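# Latch lids and get idle or paused cyclers running

## Task

For every thermal cycler whose display reads Idle or Paused at the outset: lower its lid by hand (no dropping or slamming) and latch it, then bring that cycler to Running. A paused cycler must be resumed, not restarted, and on these cyclers a run must never be ended with the STOP key or by raising the lid handle mid-run. Any cycler that reads Running or Complete at the outset must not have a run started, paused or ended, nor its status altered, and its lid and plate stay untouched. No cycler may end up more than about a finger's width from its starting spot; each stays upright and almost unrotated. Every plate stays level in its block. The result must hold without the robot supporting it, and at the end both grippers release and withdraw.

## Robot and tools

Robot: two arms, left_arm and right_arm, each ending in a parallel gripper. The fingers extend along the gripper's own +z axis and close along its y axis. The reported end_effector_position is the point between the finger pads, roughly 1 cm behind the tips. An arm you are not using can be parked out of the way.

World frame: one frame shared by both arms. Origin on the table surface midway between the arms, +z up, +x out across the table, and left_arm sits on the +y side. The names left and right do not refer to image sides. Printed hand positions can be slightly wrong, more so when an arm is stretched far.

execute_actions takes "actions", a list holding one item or nothing. An empty list only reports the state. An item with "rows" (1 to 15 rows) and optional "steps" (up to 15, default 15, each 1/30 s) is a motion; each row lasts one step and the final row repeats to fill the steps. An item with only "steps" (up to 300) is a wait counted from the previous result. Optional "pictures" (boolean) toggles camera images. A refused call moves nothing.

Row layout: always 14 numbers, each in [-1, 1]: for left_arm dx, dy, dz, rx, ry, rz, opening, then the same seven for right_arm. dx..rz are an offset, not a pose: they are expressed in that gripper's own axes and counted from the gripper pose shown in the latest result (before any result in the scene, or for later calls inside one reply, from where the hand is when the action begins). Each row is measured from that same base, not from the previous row. Scale: 1.0 equals 0.6 m of travel or 180 degrees; rx, ry, rz form a single rotation vector. Opening is absolute: +1 fully open (0.094 m), -1 closed. Zeros are not a pause: they pull the arm back to the base pose.

move: "target" is one 14-number row laid out exactly as above, offsets from the same base. Both grippers travel straight toward their targets and arrive together, taking 0.5 to 10 s; paths cut off after 10 s. "speed" is the path top speed in m/s, 0.002 to 0.5 (default 0.25), with rotation capped at twice that in rad/s. Openings are sent at the start. Paths ignore obstacles and the other arm, and hands may lag, wander or overshoot speed, notably near full reach. Faster moves and targets set deeper past a contact hit and press harder. The result adds a "move:" line: ending state (done, off_target, moving, held, fault) and any limits; if only one arm is named, the other finished fine. limits=paced means the target was clipped; limits=held means a check blocked some steps, after which motion can jump quickly. Each gripper's remaining distance to target is given.

wait: "seconds" from 0 to 10; nothing new is commanded while the scene runs.

zoom_image: "camera" is one of cam_head_left, cam_head_right, cam_high, cam_low, cam_left_wrist, cam_right_wrist; "region" is [x0, y0, x1, y1] pixels from the image's top-left, no larger than 504 by 504. Image sizes: head, high and low cameras 672x504, wrist cameras 504x504. Calibration data (K, distortion, T_world_to_cam) accompanies the prompt; fixed cameras may be off by a couple of degrees and several mm.

finished_scene: "scene" is the integer of the current scene; it closes that scene irreversibly and the outcome is judged then, so the goal must already hold.

Result lines: the state line gives each gripper's position (m) and quaternion wxyz. grip_measured is the measured finger gap on the command scale; each gripper reads up to about 1 mm off consistently. To hold something, command about 0.03 below grip_measured (less for a lighter grip). "pose unreachable" means the clearance check altered or blocked that arm's command; HELD marks steps not sent. "Hand target" shows where the controller is currently driving each gripper. FAULT lines mark an arm stop; MOTOR HOT warns from 85 °C, and at 100 °C an OVER-TEMPERATURE FAULT drops the arm, so avoid holding loads for long.

Control behaviour: per step the command is clamped to within 70 mm and 16 degrees of the measured pose, then solved by damped IK with position favoured over orientation. Far targets need several actions; after an action the arm only continues to its last clipped pose. Arms tend to settle a centimetre or more short, usually low, and repeated zero offsets let them sag: to hold an arm, send the correction back to its desired pose in the first call of a reply and zeros after, raising the aim if it still droops. Tiny commands of a few mm may not move the hand. Because offsets come from the measured pose, repeating a small push against something rigid does not push harder, but against something yielding it goes further. The simulation keeps running while you compose replies.

Joint ranges (rad): waist -2.880 to 2.880, shoulder 0 to 3.142, elbow 0 to 3.019, wrist pitch -1.693 to 1.571, wrist yaw -1.571 to 1.571, wrist roll -2.094 to 2.094.

Task hints: latching requires both lid fully down and handle fully down on its stop. If the lid is down but unlatched, swing the handle all the way up (the lid may rise) and back down onto its stop while still gripping. START and the RESUME soft key only work once latched. Cyclers are loose, so push gently.

Avoid: dropping or slamming lids, knocking anything off the table, hard arm-to-arm contact or hard pushes, shifting or tipping cyclers, disturbing plates, and touching cyclers that began Running or Complete.

Each tool is called after "Request:" in YAML: its name, and indented under it one key for each argument.

## Session

Request:
execute_actions:
  actions: []

Scene clock: 0.00 s of 7800.00 s.
left_arm: end_effector_position=(+0.6142, +0.4697, +0.1805) grip_measured=+1.000 end_effector_quat_wxyz=(+0.440, +0.099, +0.696, +0.558) | right_arm: end_effector_position=(+0.7226, -0.8559, +0.1597) grip_measured=+1.000 end_effector_quat_wxyz=(+0.445, +0.419, +0.567, +0.552)
Joint positions: left_arm=[ 0.135  1.802  0.874  0.941 -0.533  1.051  0.094] | right_arm=[-0.889  2.522  2.154  0.381 -1.108  1.54   0.094]
Joint velocities: left_arm=[-0.005  0.005  0.002  0.007  0.051 -0.081  0.   ] | right_arm=[ 0.005  0.005 -0.007  0.002 -0.022 -0.007  0.   ]
Hand target (left_arm): +0.620, +0.471, +0.197; +0.452, +0.091, +0.686, +0.563
Hand target (right_arm): +0.725, -0.859, +0.167; +0.453, +0.411, +0.568, +0.550

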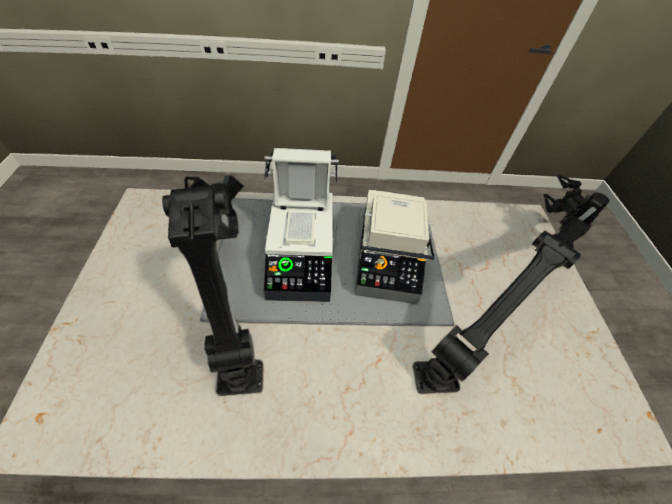

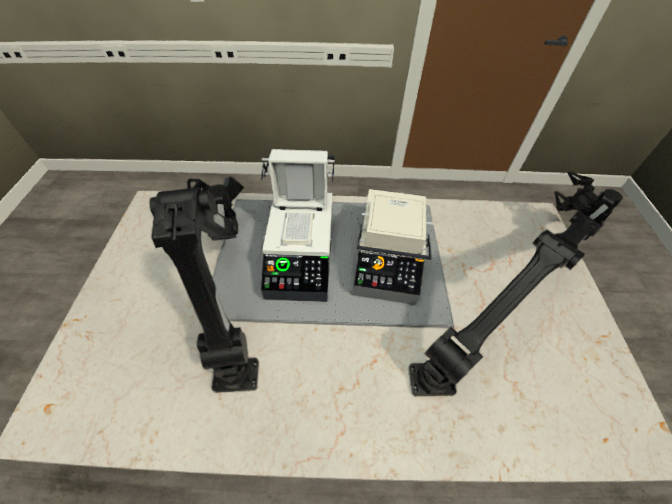

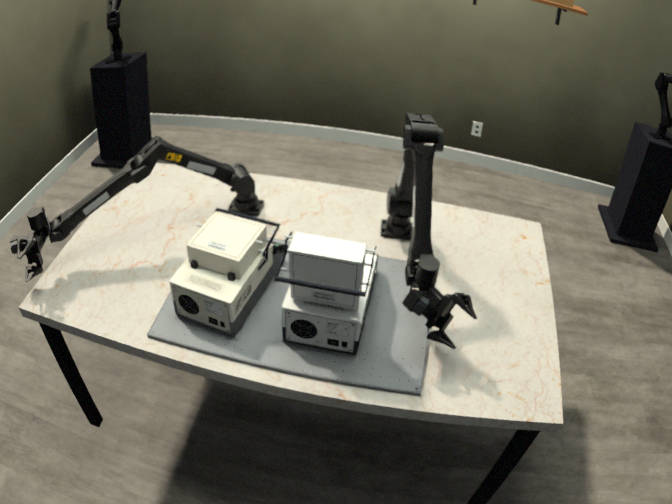

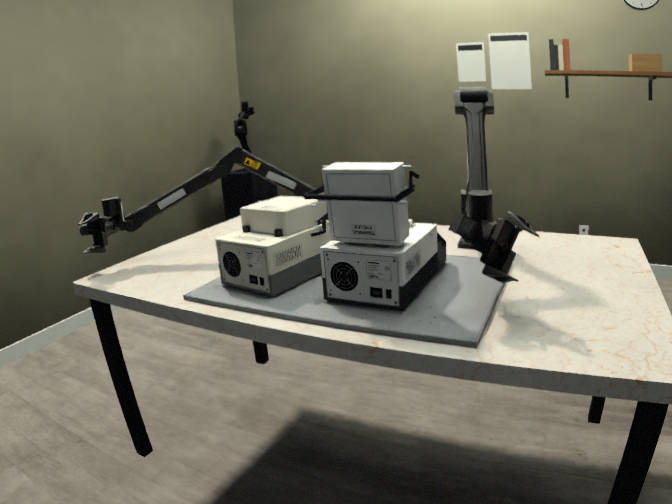

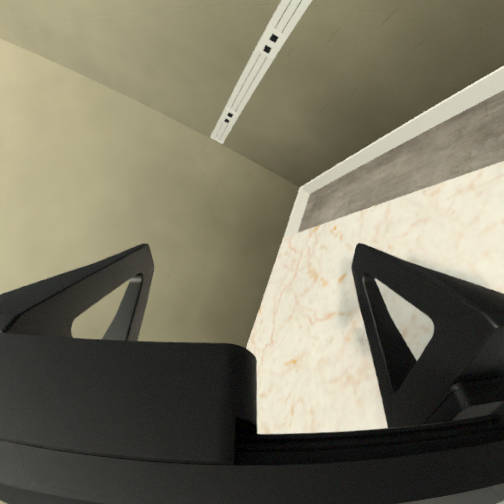

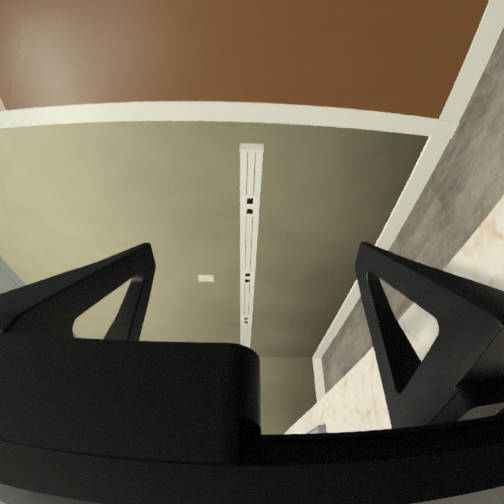

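Request:
zoom_image:
  camera: "cam_head_left"
  region: [250, 140, 450, 310]

Request:
zoom_image:
  camera: "cam_high"
  region: [150, 190, 410, 370]

Region (250, 140, 450, 310) of cam_head_left's 672x504 image, scaled by 2.520, with more detail than that image has; it fills the top 428 rows of this view, and the rest is white.

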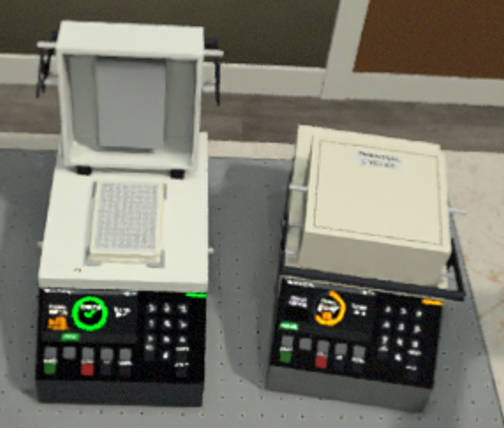

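Region (150, 190, 410, 370) of cam_high's 672x504 image, scaled by 1.938, with more detail than that image has; it fills the top 349 rows of this view, and the rest is white.

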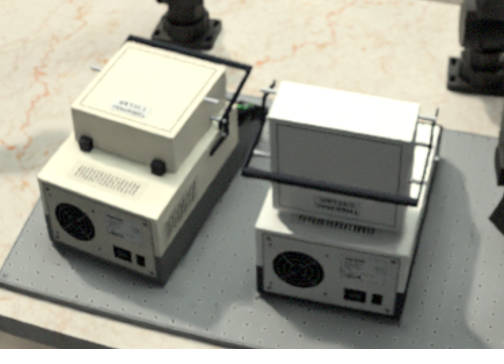

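Request:
zoom_image:
  camera: "cam_head_left"
  region: [350, 230, 440, 310]

Request:
zoom_image:
  camera: "cam_head_left"
  region: [255, 240, 345, 310]

Request:
zoom_image:
  camera: "cam_low"
  region: [200, 150, 460, 320]

Region (350, 230, 440, 310) of cam_head_left's 672x504 image, scaled by 5.600, with more detail than that image has.

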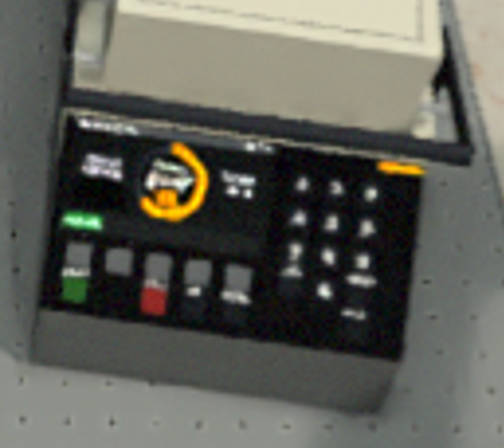

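Region (255, 240, 345, 310) of cam_head_left's 672x504 image, scaled by 5.600, with more detail than that image has.

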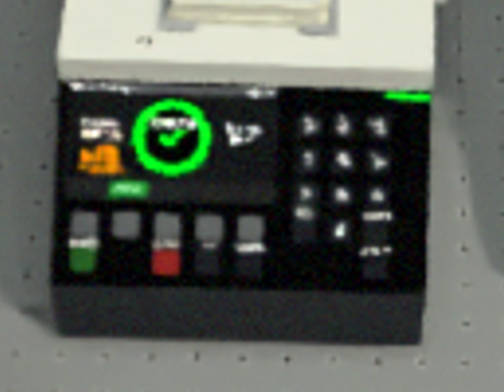

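Region (200, 150, 460, 320) of cam_low's 672x504 image, scaled by 1.938, with more detail than that image has; it fills the top 330 rows of this view, and the rest is white.

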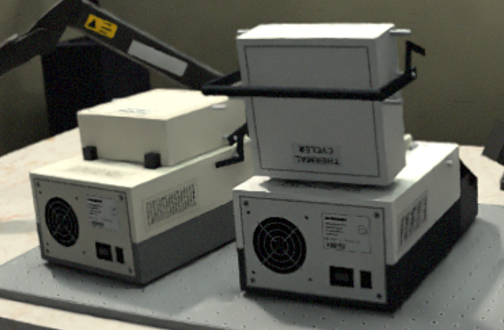

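Request:
move:
  target: [0,0,0,0,0,0,1,0.76,0.27,-0.6,0.22,-0.07,0,1]

Scene clock: 34.40 s of 7800.00 s.
left_arm: end_effector_position=(+0.6142, +0.4697, +0.1805) grip_measured=+1.000 end_effector_quat_wxyz=(+0.440, +0.099, +0.696, +0.558) | right_arm: end_effector_position=(+0.2495, -0.5050, +0.2961) grip_measured=+1.000 end_effector_quat_wxyz=(+0.342, +0.599, +0.671, +0.273)
Joint positions: left_arm=[ 0.135  1.802  0.874  0.941 -0.533  1.051  0.094] | right_arm=[-1.206  0.778  0.835 -1.114 -0.784  0.506  0.094]
Joint velocities: left_arm=[-0.005  0.015 -0.002  0.022  0.066 -0.037  0.   ] | right_arm=[-0.005 -0.024  0.012  0.007 -0.022 -0.037  0.   ]
Hand target (left_arm): +0.614, +0.470, +0.180; +0.440, +0.099, +0.696, +0.558
Hand target (right_arm): +0.247, -0.505, +0.292; +0.334, +0.601, +0.673, +0.274
Off the commanded pose (left_arm): 0.000 m, 0 deg.
Off the commanded pose (right_arm): 0.009 m, 1 deg.
After step 90, 28.40 s passed at rest.
move: done
camera_calibration (this result's frames):
cam_right_wrist: T_world_to_cam=[[-0.621102, -0.147692, -0.769688, 0.310599], [-0.498017, 0.832688, 0.242095, 0.476899], [0.605154, 0.533683, -0.590737, 0.41376], [0, 0, 0, 1]] pos_world=[0.180029, -0.572052, 0.368033]

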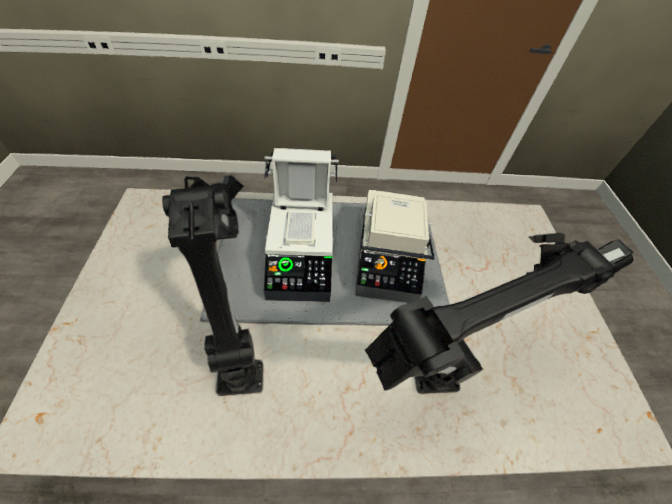

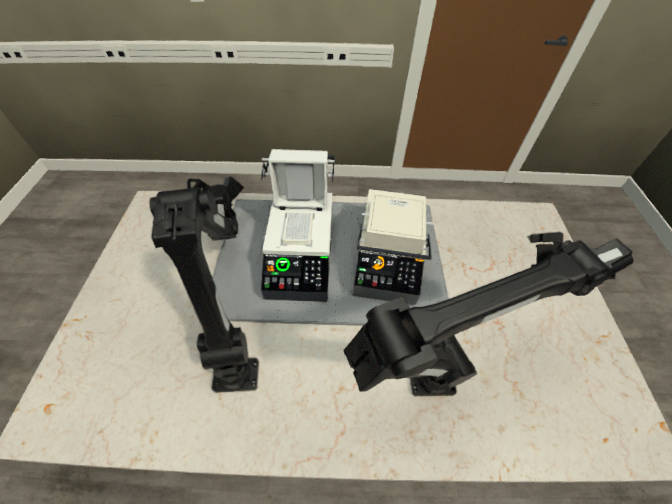

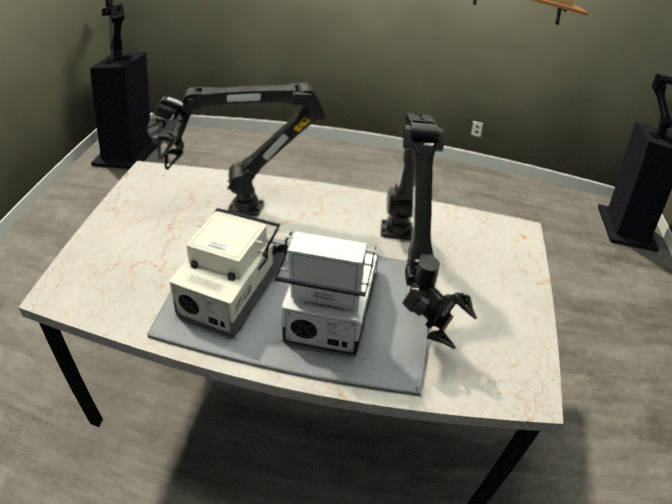

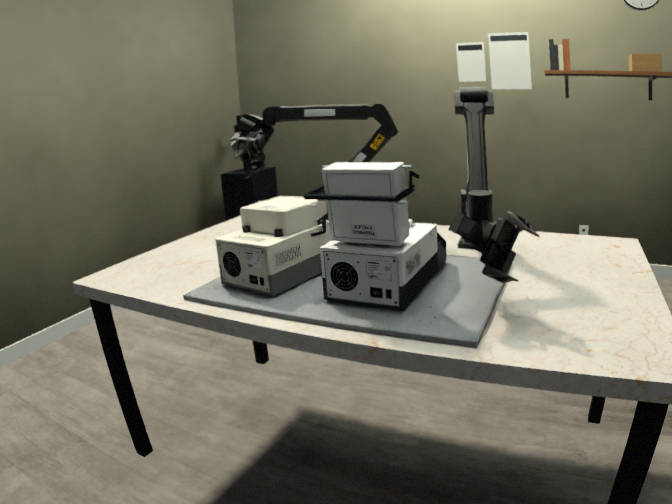

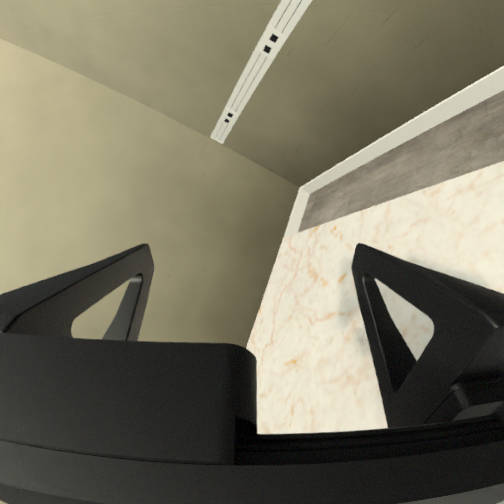

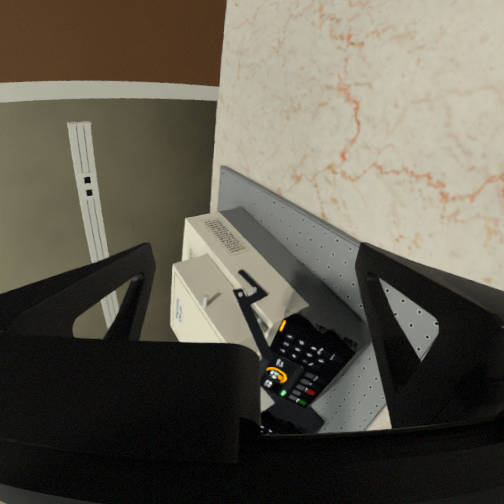

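Request:
zoom_image:
  camera: "cam_right_wrist"
  region: [160, 200, 380, 420]

Region (160, 200, 380, 420) of cam_right_wrist's 504x504 image, scaled by 2.291, with more detail than that image has.

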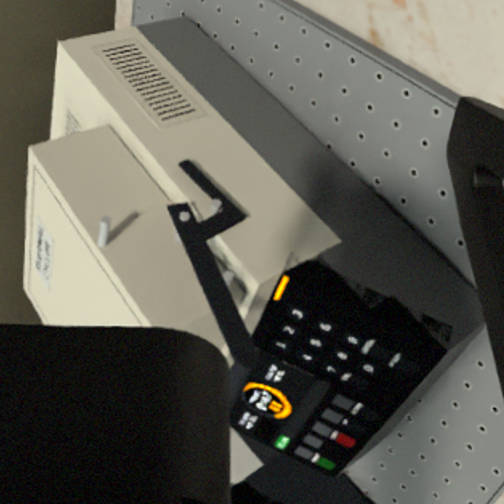

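Request:
move:
  target: [0,0,0,0,0,0,1,0.51,0.02,-0.09,0,0,0,1]

Scene clock: 61.93 s of 7800.00 s.
left_arm: end_effector_position=(+0.6142, +0.4697, +0.1805) grip_measured=+1.000 end_effector_quat_wxyz=(+0.440, +0.099, +0.696, +0.558) | right_arm: end_effector_position=(+0.2007, -0.1977, +0.2748) grip_measured=+1.000 end_effector_quat_wxyz=(+0.302, +0.519, +0.745, +0.292)
Joint positions: left_arm=[ 0.135  1.802  0.874  0.941 -0.533  1.051  0.094] | right_arm=[ 1.048  0.333  0.675 -1.295  0.654  2.087  0.094]
Joint velocities: left_arm=[-0.005 -0.005 -0.017 -0.012  0.007  0.051  0.   ] | right_arm=[-0.015 -0.005  0.007 -0.022 -0.066  0.051  0.   ]
Hand target (left_arm): +0.614, +0.470, +0.180; +0.440, +0.099, +0.696, +0.558
Hand target (right_arm): +0.200, -0.201, +0.299; +0.296, +0.530, +0.731, +0.310
Off the commanded pose (left_arm): 0.000 m, 0 deg.
Off the commanded pose (right_arm): 0.023 m, 14 deg.
joint sent to its limit (right arm) — the command would take joint 6 (wrist roll) past its upper limit, so that joint was sent only as far as its limit.
After step 90, 22.30 s passed at rest.
move: off_target (right_arm); limits=paced
camera_calibration (this result's frames):
cam_right_wrist: T_world_to_cam=[[-0.597612, -0.306064, -0.74107, 0.265411], [-0.667476, 0.702, 0.248337, 0.208353], [0.444224, 0.643056, -0.623814, 0.329718], [0, 0, 0, 1]] pos_world=[0.151215, -0.277058, 0.350629]

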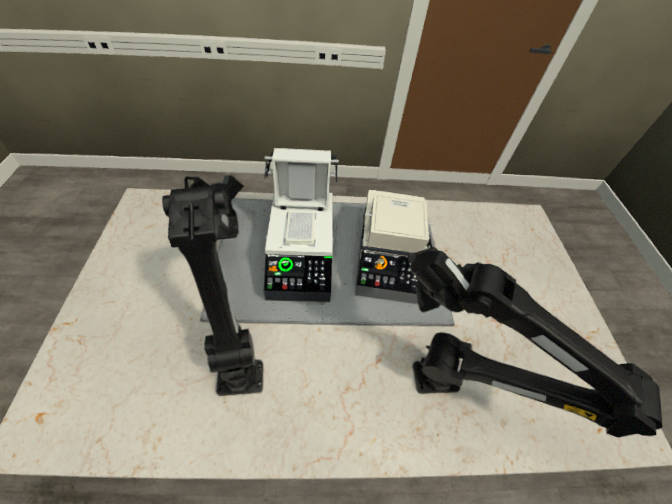

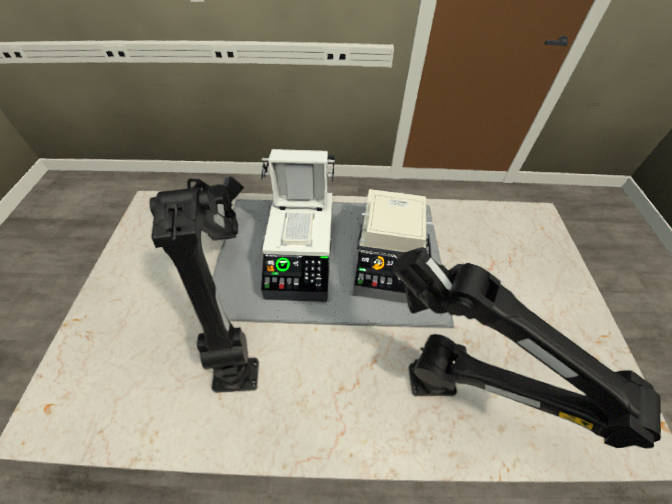

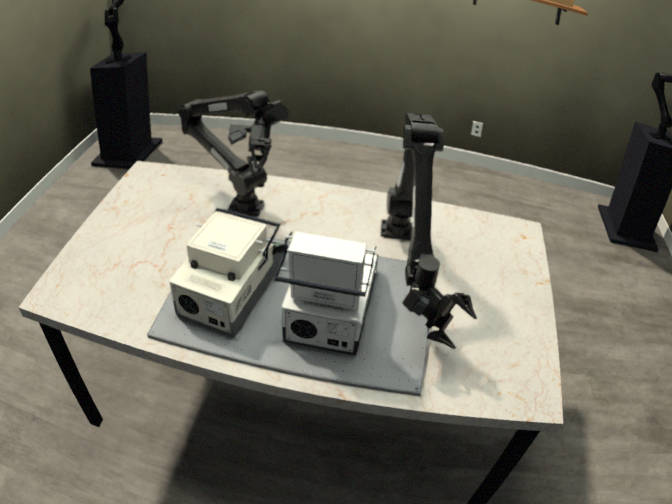

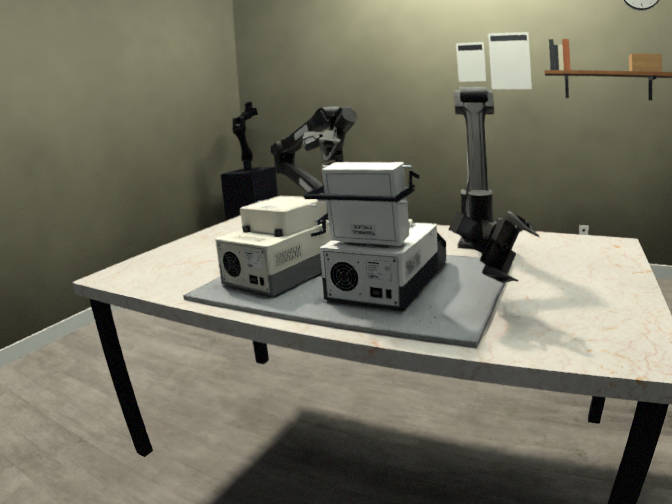

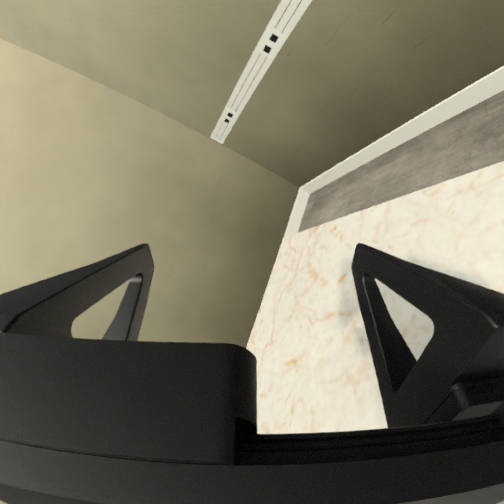

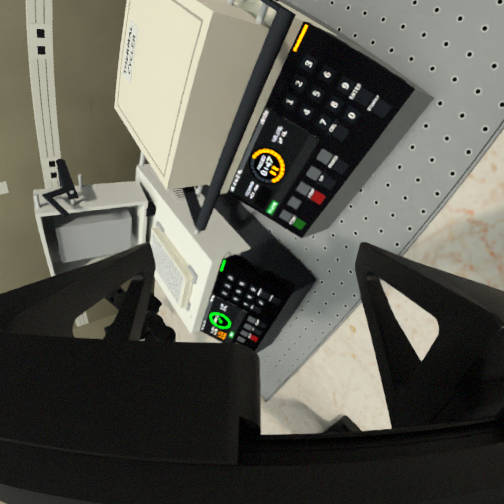

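Request:
move:
  target: [0,0,0,0,0,0,1,0,0.05,0,0,0,-0.55,1]

Request:
move:
  target: [0,0,0,0,0,0,1,0,0,0,0,0,-0.5,1]

Scene clock: 77.67 s of 7800.00 s.
left_arm: end_effector_position=(+0.6142, +0.4697, +0.1805) grip_measured=+1.000 end_effector_quat_wxyz=(+0.440, +0.099, +0.696, +0.558) | right_arm: end_effector_position=(+0.2118, -0.1963, +0.2658) grip_measured=+1.000 end_effector_quat_wxyz=(+0.393, -0.239, +0.886, -0.061)
Joint positions: left_arm=[ 0.135  1.802  0.874  0.941 -0.533  1.051  0.094] | right_arm=[ 0.953  0.387  0.675 -1.263  0.597  0.276  0.094]
Joint velocities: left_arm=[-0.005 -0.005  0.017 -0.002 -0.007 -0.007  0.   ] | right_arm=[-0.015 -0.005 -0.012 -0.007  0.007 -0.007  0.   ]
Hand target (left_arm): +0.614, +0.470, +0.180; +0.440, +0.099, +0.696, +0.558
Hand target (right_arm): +0.217, -0.190, +0.297; +0.418, -0.229, +0.878, -0.041
Off the commanded pose (left_arm): 0.000 m, 0 deg.
Off the commanded pose (right_arm): 0.033 m, 4 deg.
After step 90, 8.67 s passed at rest.
move: off_target (right_arm)
camera_calibration (this result's frames):
cam_right_wrist: T_world_to_cam=[[0.378569, -0.87234, 0.309367, -0.331285], [-0.88726, -0.437198, -0.147062, 0.144997], [0.263543, -0.218816, -0.939502, 0.271272], [0, 0, 0, 1]] pos_world=[0.182573, -0.166242, 0.378673]

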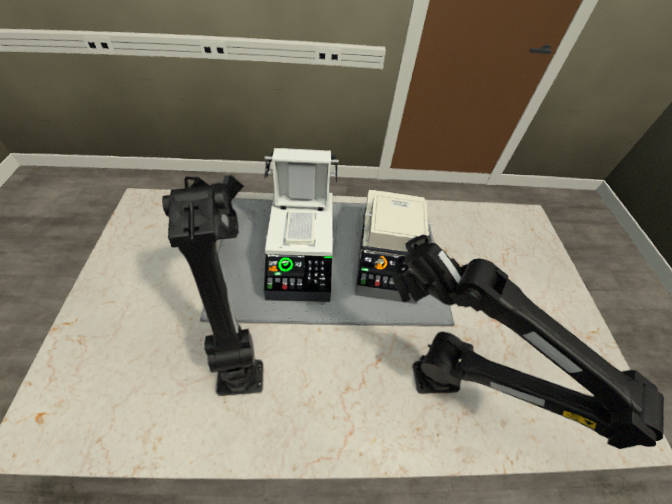

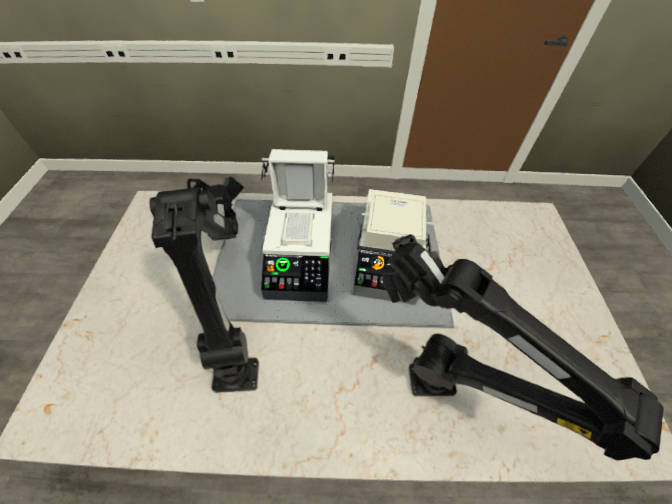

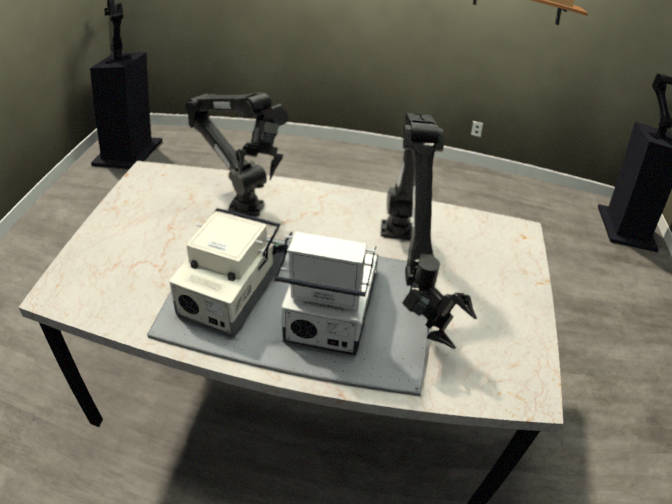

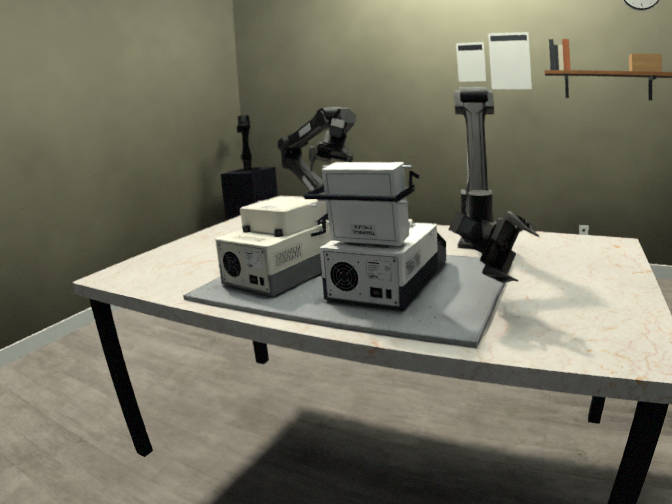

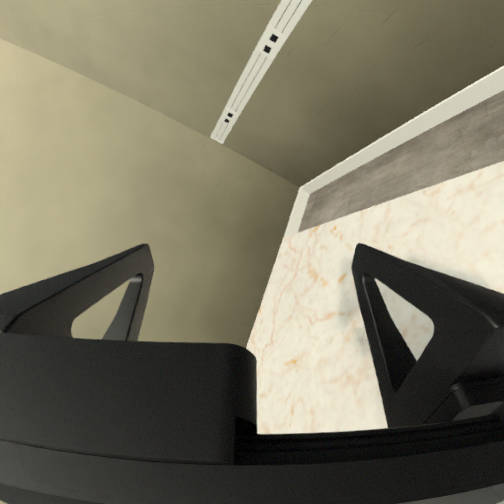

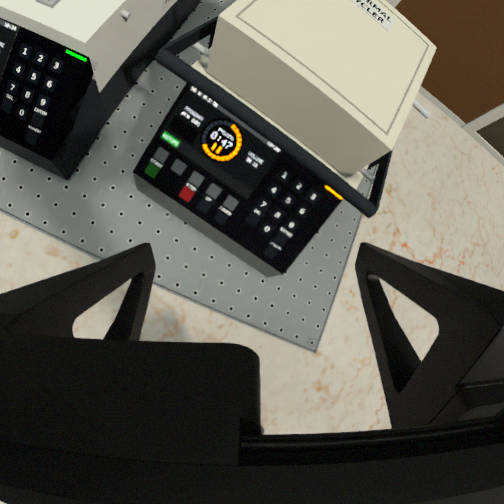

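Scene clock: 81.40 s of 7800.00 s.
left_arm: end_effector_position=(+0.6142, +0.4697, +0.1805) grip_measured=+1.000 end_effector_quat_wxyz=(+0.440, +0.099, +0.696, +0.558) | right_arm: end_effector_position=(+0.2121, -0.1968, +0.2661) grip_measured=+1.000 end_effector_quat_wxyz=(-0.237, +0.790, -0.465, +0.320)
Joint positions: left_arm=[ 0.135  1.802  0.874  0.941 -0.533  1.051  0.094] | right_arm=[ 0.953  0.387  0.675 -1.263  0.601 -1.276  0.094]
Joint velocities: left_arm=[ 0.005 -0.015 -0.007 -0.012  0.007  0.022  0.   ] | right_arm=[ 0.005 -0.005 -0.012 -0.002  0.007  0.007  0.   ]
Hand target (left_arm): +0.614, +0.470, +0.180; +0.440, +0.099, +0.696, +0.558
Hand target (right_arm): +0.212, -0.196, +0.266; -0.235, +0.795, -0.458, +0.320
Off the commanded pose (left_arm): 0.000 m, 0 deg.
Off the commanded pose (right_arm): 0.001 m, 1 deg.
move: done
camera_calibration (this result's frames):
cam_right_wrist: T_world_to_cam=[[0.573358, 0.466034, 0.673849, -0.206952], [-0.119797, -0.765938, 0.631655, -0.289588], [0.810499, -0.442889, -0.383327, -0.0367635], [0, 0, 0, 1]] pos_world=[0.113763, -0.141642, 0.308282]

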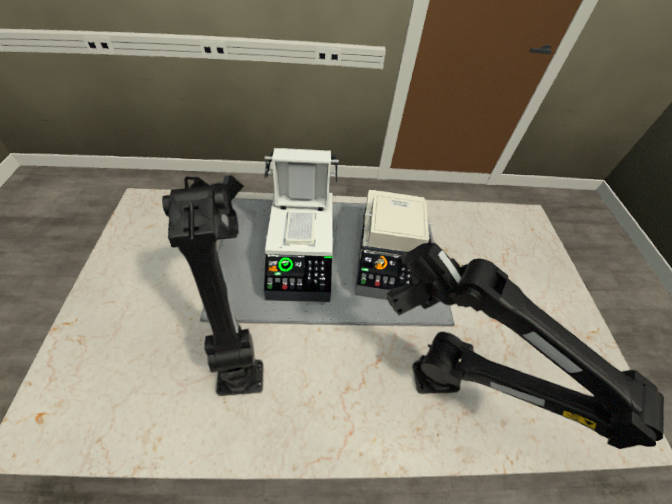

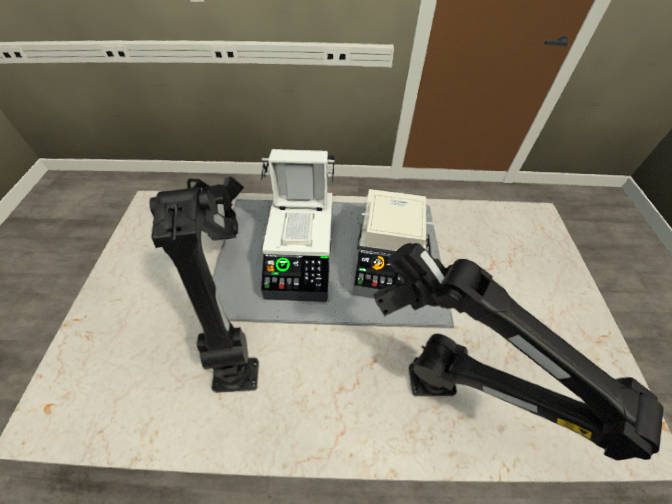

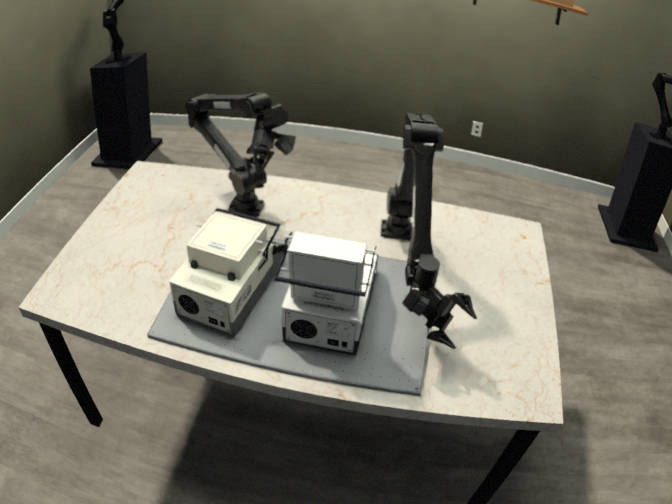

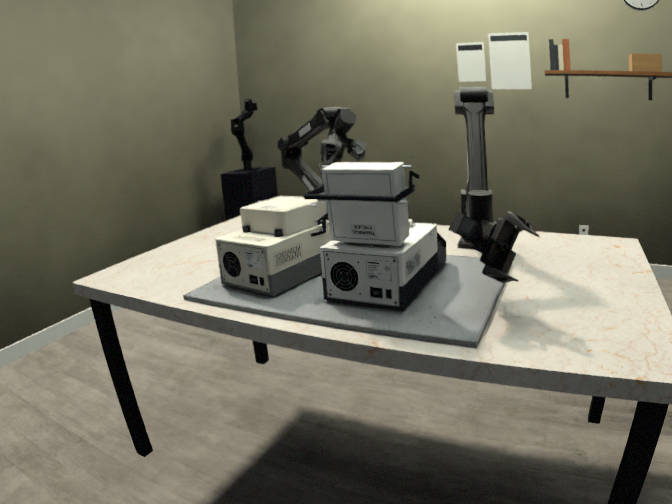

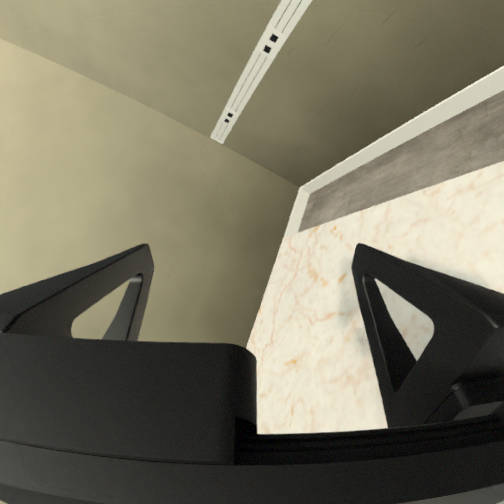

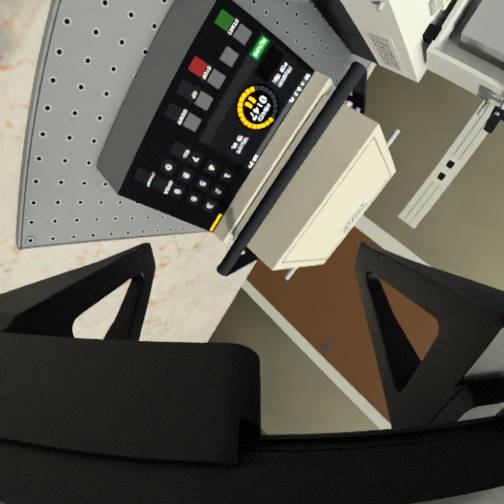

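Request:
move:
  target: [0,0,0,0,0,0,1,0.007,-0.062,0.127,-0.028,0.08,0.205,0.3]
  speed: 0.1

Scene clock: 103.03 s of 7800.00 s.
left_arm: end_effector_position=(+0.6142, +0.4697, +0.1805) grip_measured=+1.000 end_effector_quat_wxyz=(+0.440, +0.099, +0.696, +0.558) | right_arm: end_effector_position=(+0.2761, -0.1867, +0.2156) grip_measured=+0.302 end_effector_quat_wxyz=(+0.200, -0.590, +0.719, -0.309)
Joint positions: left_arm=[ 0.135  1.802  0.874  0.941 -0.533  1.051  0.094] | right_arm=[ 0.792  0.748  0.675 -1.122  0.67  -0.678  0.061]
Joint velocities: left_arm=[ 0.015  0.005 -0.007 -0.017  0.022  0.007  0.   ] | right_arm=[-0.015 -0.015 -0.037  0.007  0.007 -0.037 -0.   ]
Hand target (left_arm): +0.614, +0.470, +0.180; +0.440, +0.099, +0.696, +0.558
Hand target (right_arm): +0.288, -0.177, +0.240; +0.233, -0.568, +0.729, -0.304
Off the commanded pose (left_arm): 0.000 m, 0 deg.
Off the commanded pose (right_arm): 0.030 m, 5 deg.
After step 90, 14.73 s passed at rest.
move: off_target (right_arm)
camera_calibration (this result's frames):
cam_right_wrist: T_world_to_cam=[[0.722895, -0.0977859, 0.684004, -0.363015], [-0.553469, -0.674565, 0.488501, -0.0746259], [0.413637, -0.73171, -0.541761, -0.0136707], [0, 0, 0, 1]] pos_world=[0.226773, -0.0958407, 0.277352]

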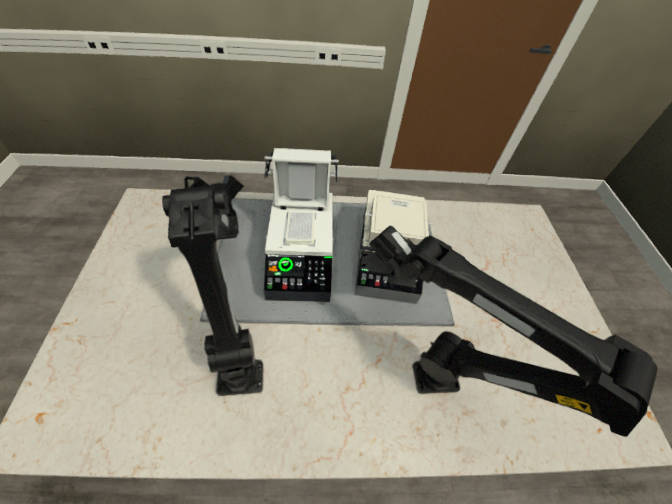

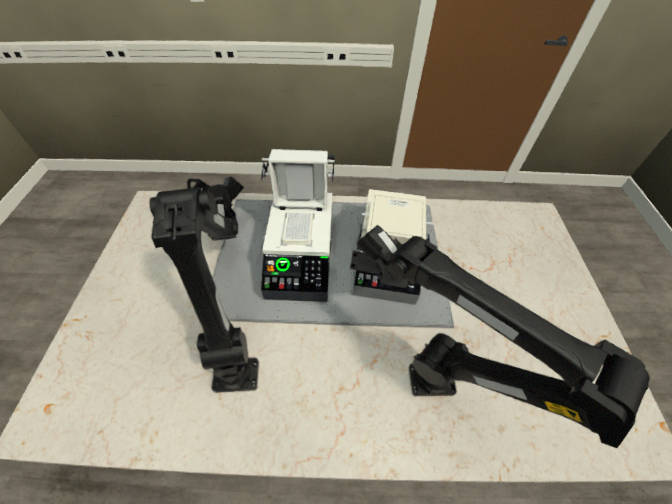

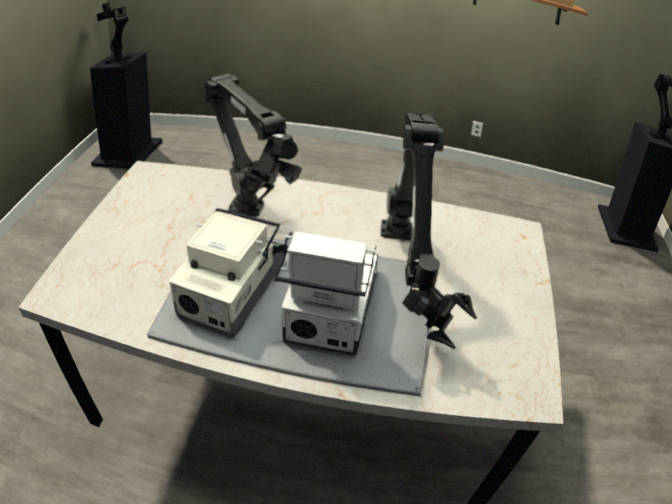

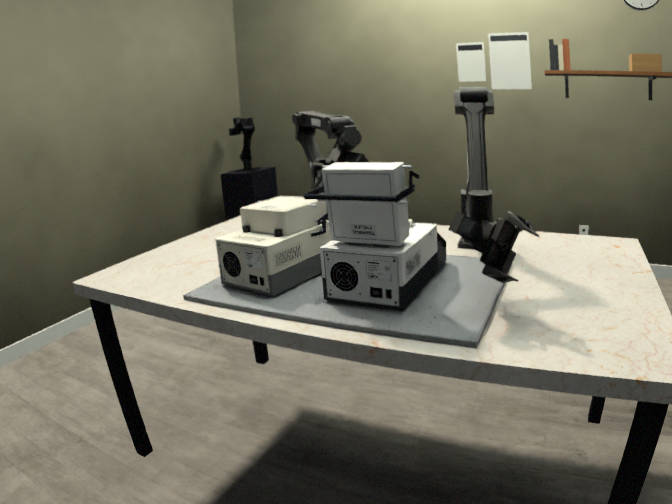

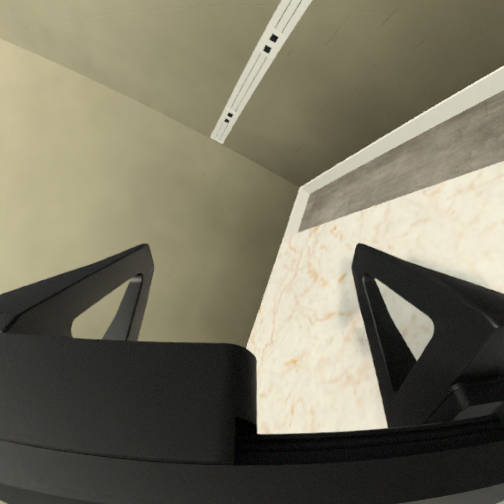

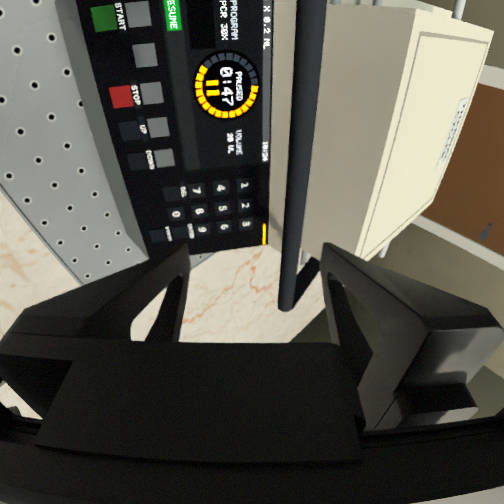

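Request:
move:
  target: [0,0,0,0,0,0,1,-0.06,-0.035,0.06,0,0,0,0.3]
  speed: 0.05

Scene clock: 110.57 s of 7800.00 s.
left_arm: end_effector_position=(+0.6142, +0.4697, +0.1805) grip_measured=+1.000 end_effector_quat_wxyz=(+0.440, +0.099, +0.696, +0.558) | right_arm: end_effector_position=(+0.3100, -0.1694, +0.1860) grip_measured=+0.302 end_effector_quat_wxyz=(+0.180, -0.595, +0.719, -0.310)
Joint positions: left_arm=[ 0.135  1.802  0.874  0.941 -0.533  1.051  0.094] | right_arm=[ 0.735  0.907  0.675 -0.968  0.649 -0.736  0.061]
Joint velocities: left_arm=[-0.005  0.005  0.017 -0.002 -0.007 -0.022  0.   ] | right_arm=[-0.005 -0.005  0.002  0.002 -0.037 -0.007  0.   ]
Hand target (left_arm): +0.614, +0.470, +0.180; +0.440, +0.099, +0.696, +0.558
Hand target (right_arm): +0.321, -0.161, +0.201; +0.199, -0.590, +0.719, -0.309
Off the commanded pose (left_arm): 0.000 m, 0 deg.
Off the commanded pose (right_arm): 0.021 m, 2 deg.
After step 90, 3.13 s passed at rest.
move: off_target (right_arm)
camera_calibration (this result's frames):
cam_right_wrist: T_world_to_cam=[[0.742967, -0.0834631, 0.664104, -0.365685], [-0.541894, -0.657395, 0.523624, -0.0369115], [0.392876, -0.748909, -0.533651, -0.0290993], [0, 0, 0, 1]] pos_world=[0.263122, -0.0765795, 0.246652]

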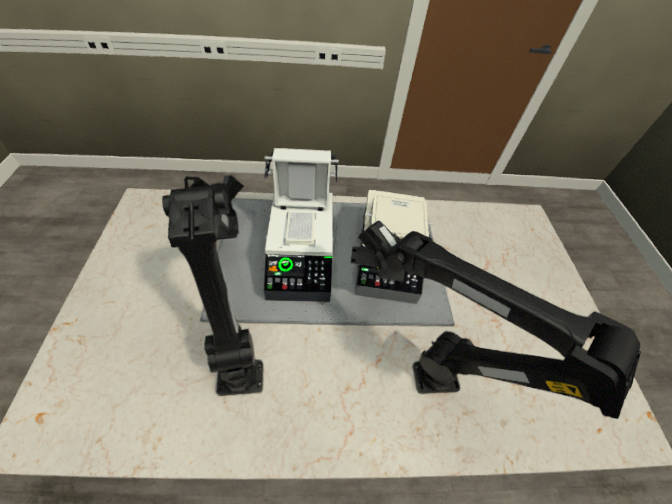

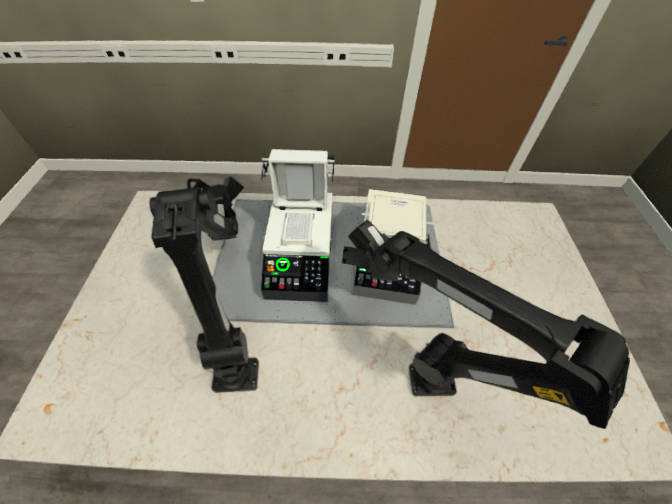

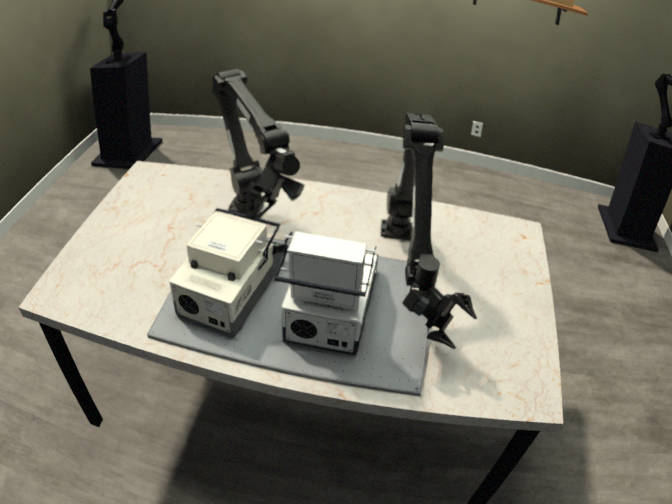

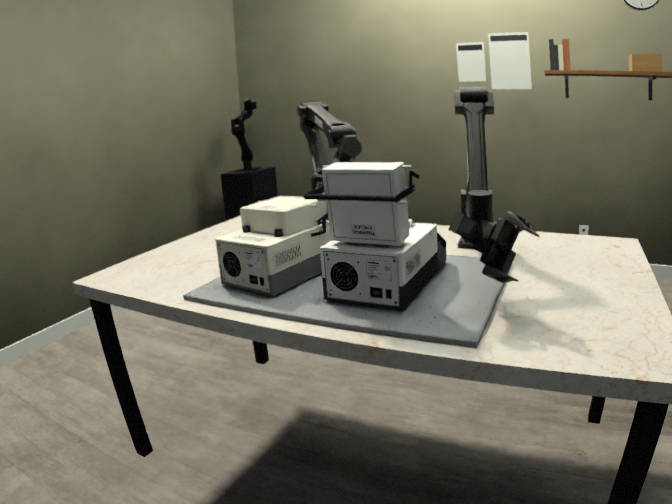

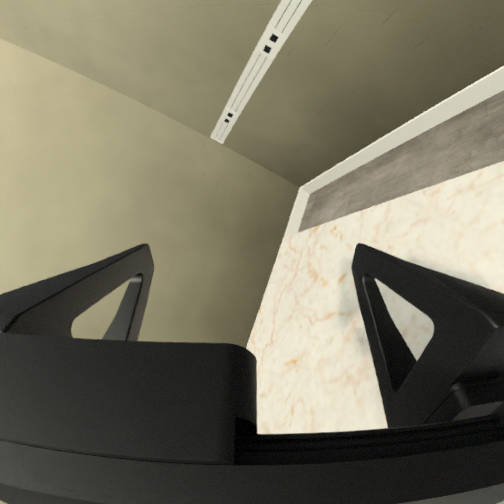

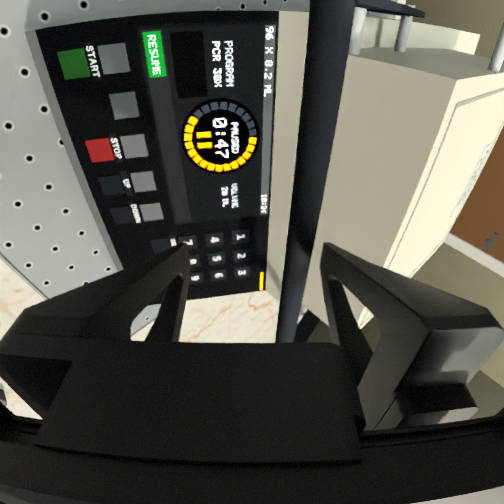

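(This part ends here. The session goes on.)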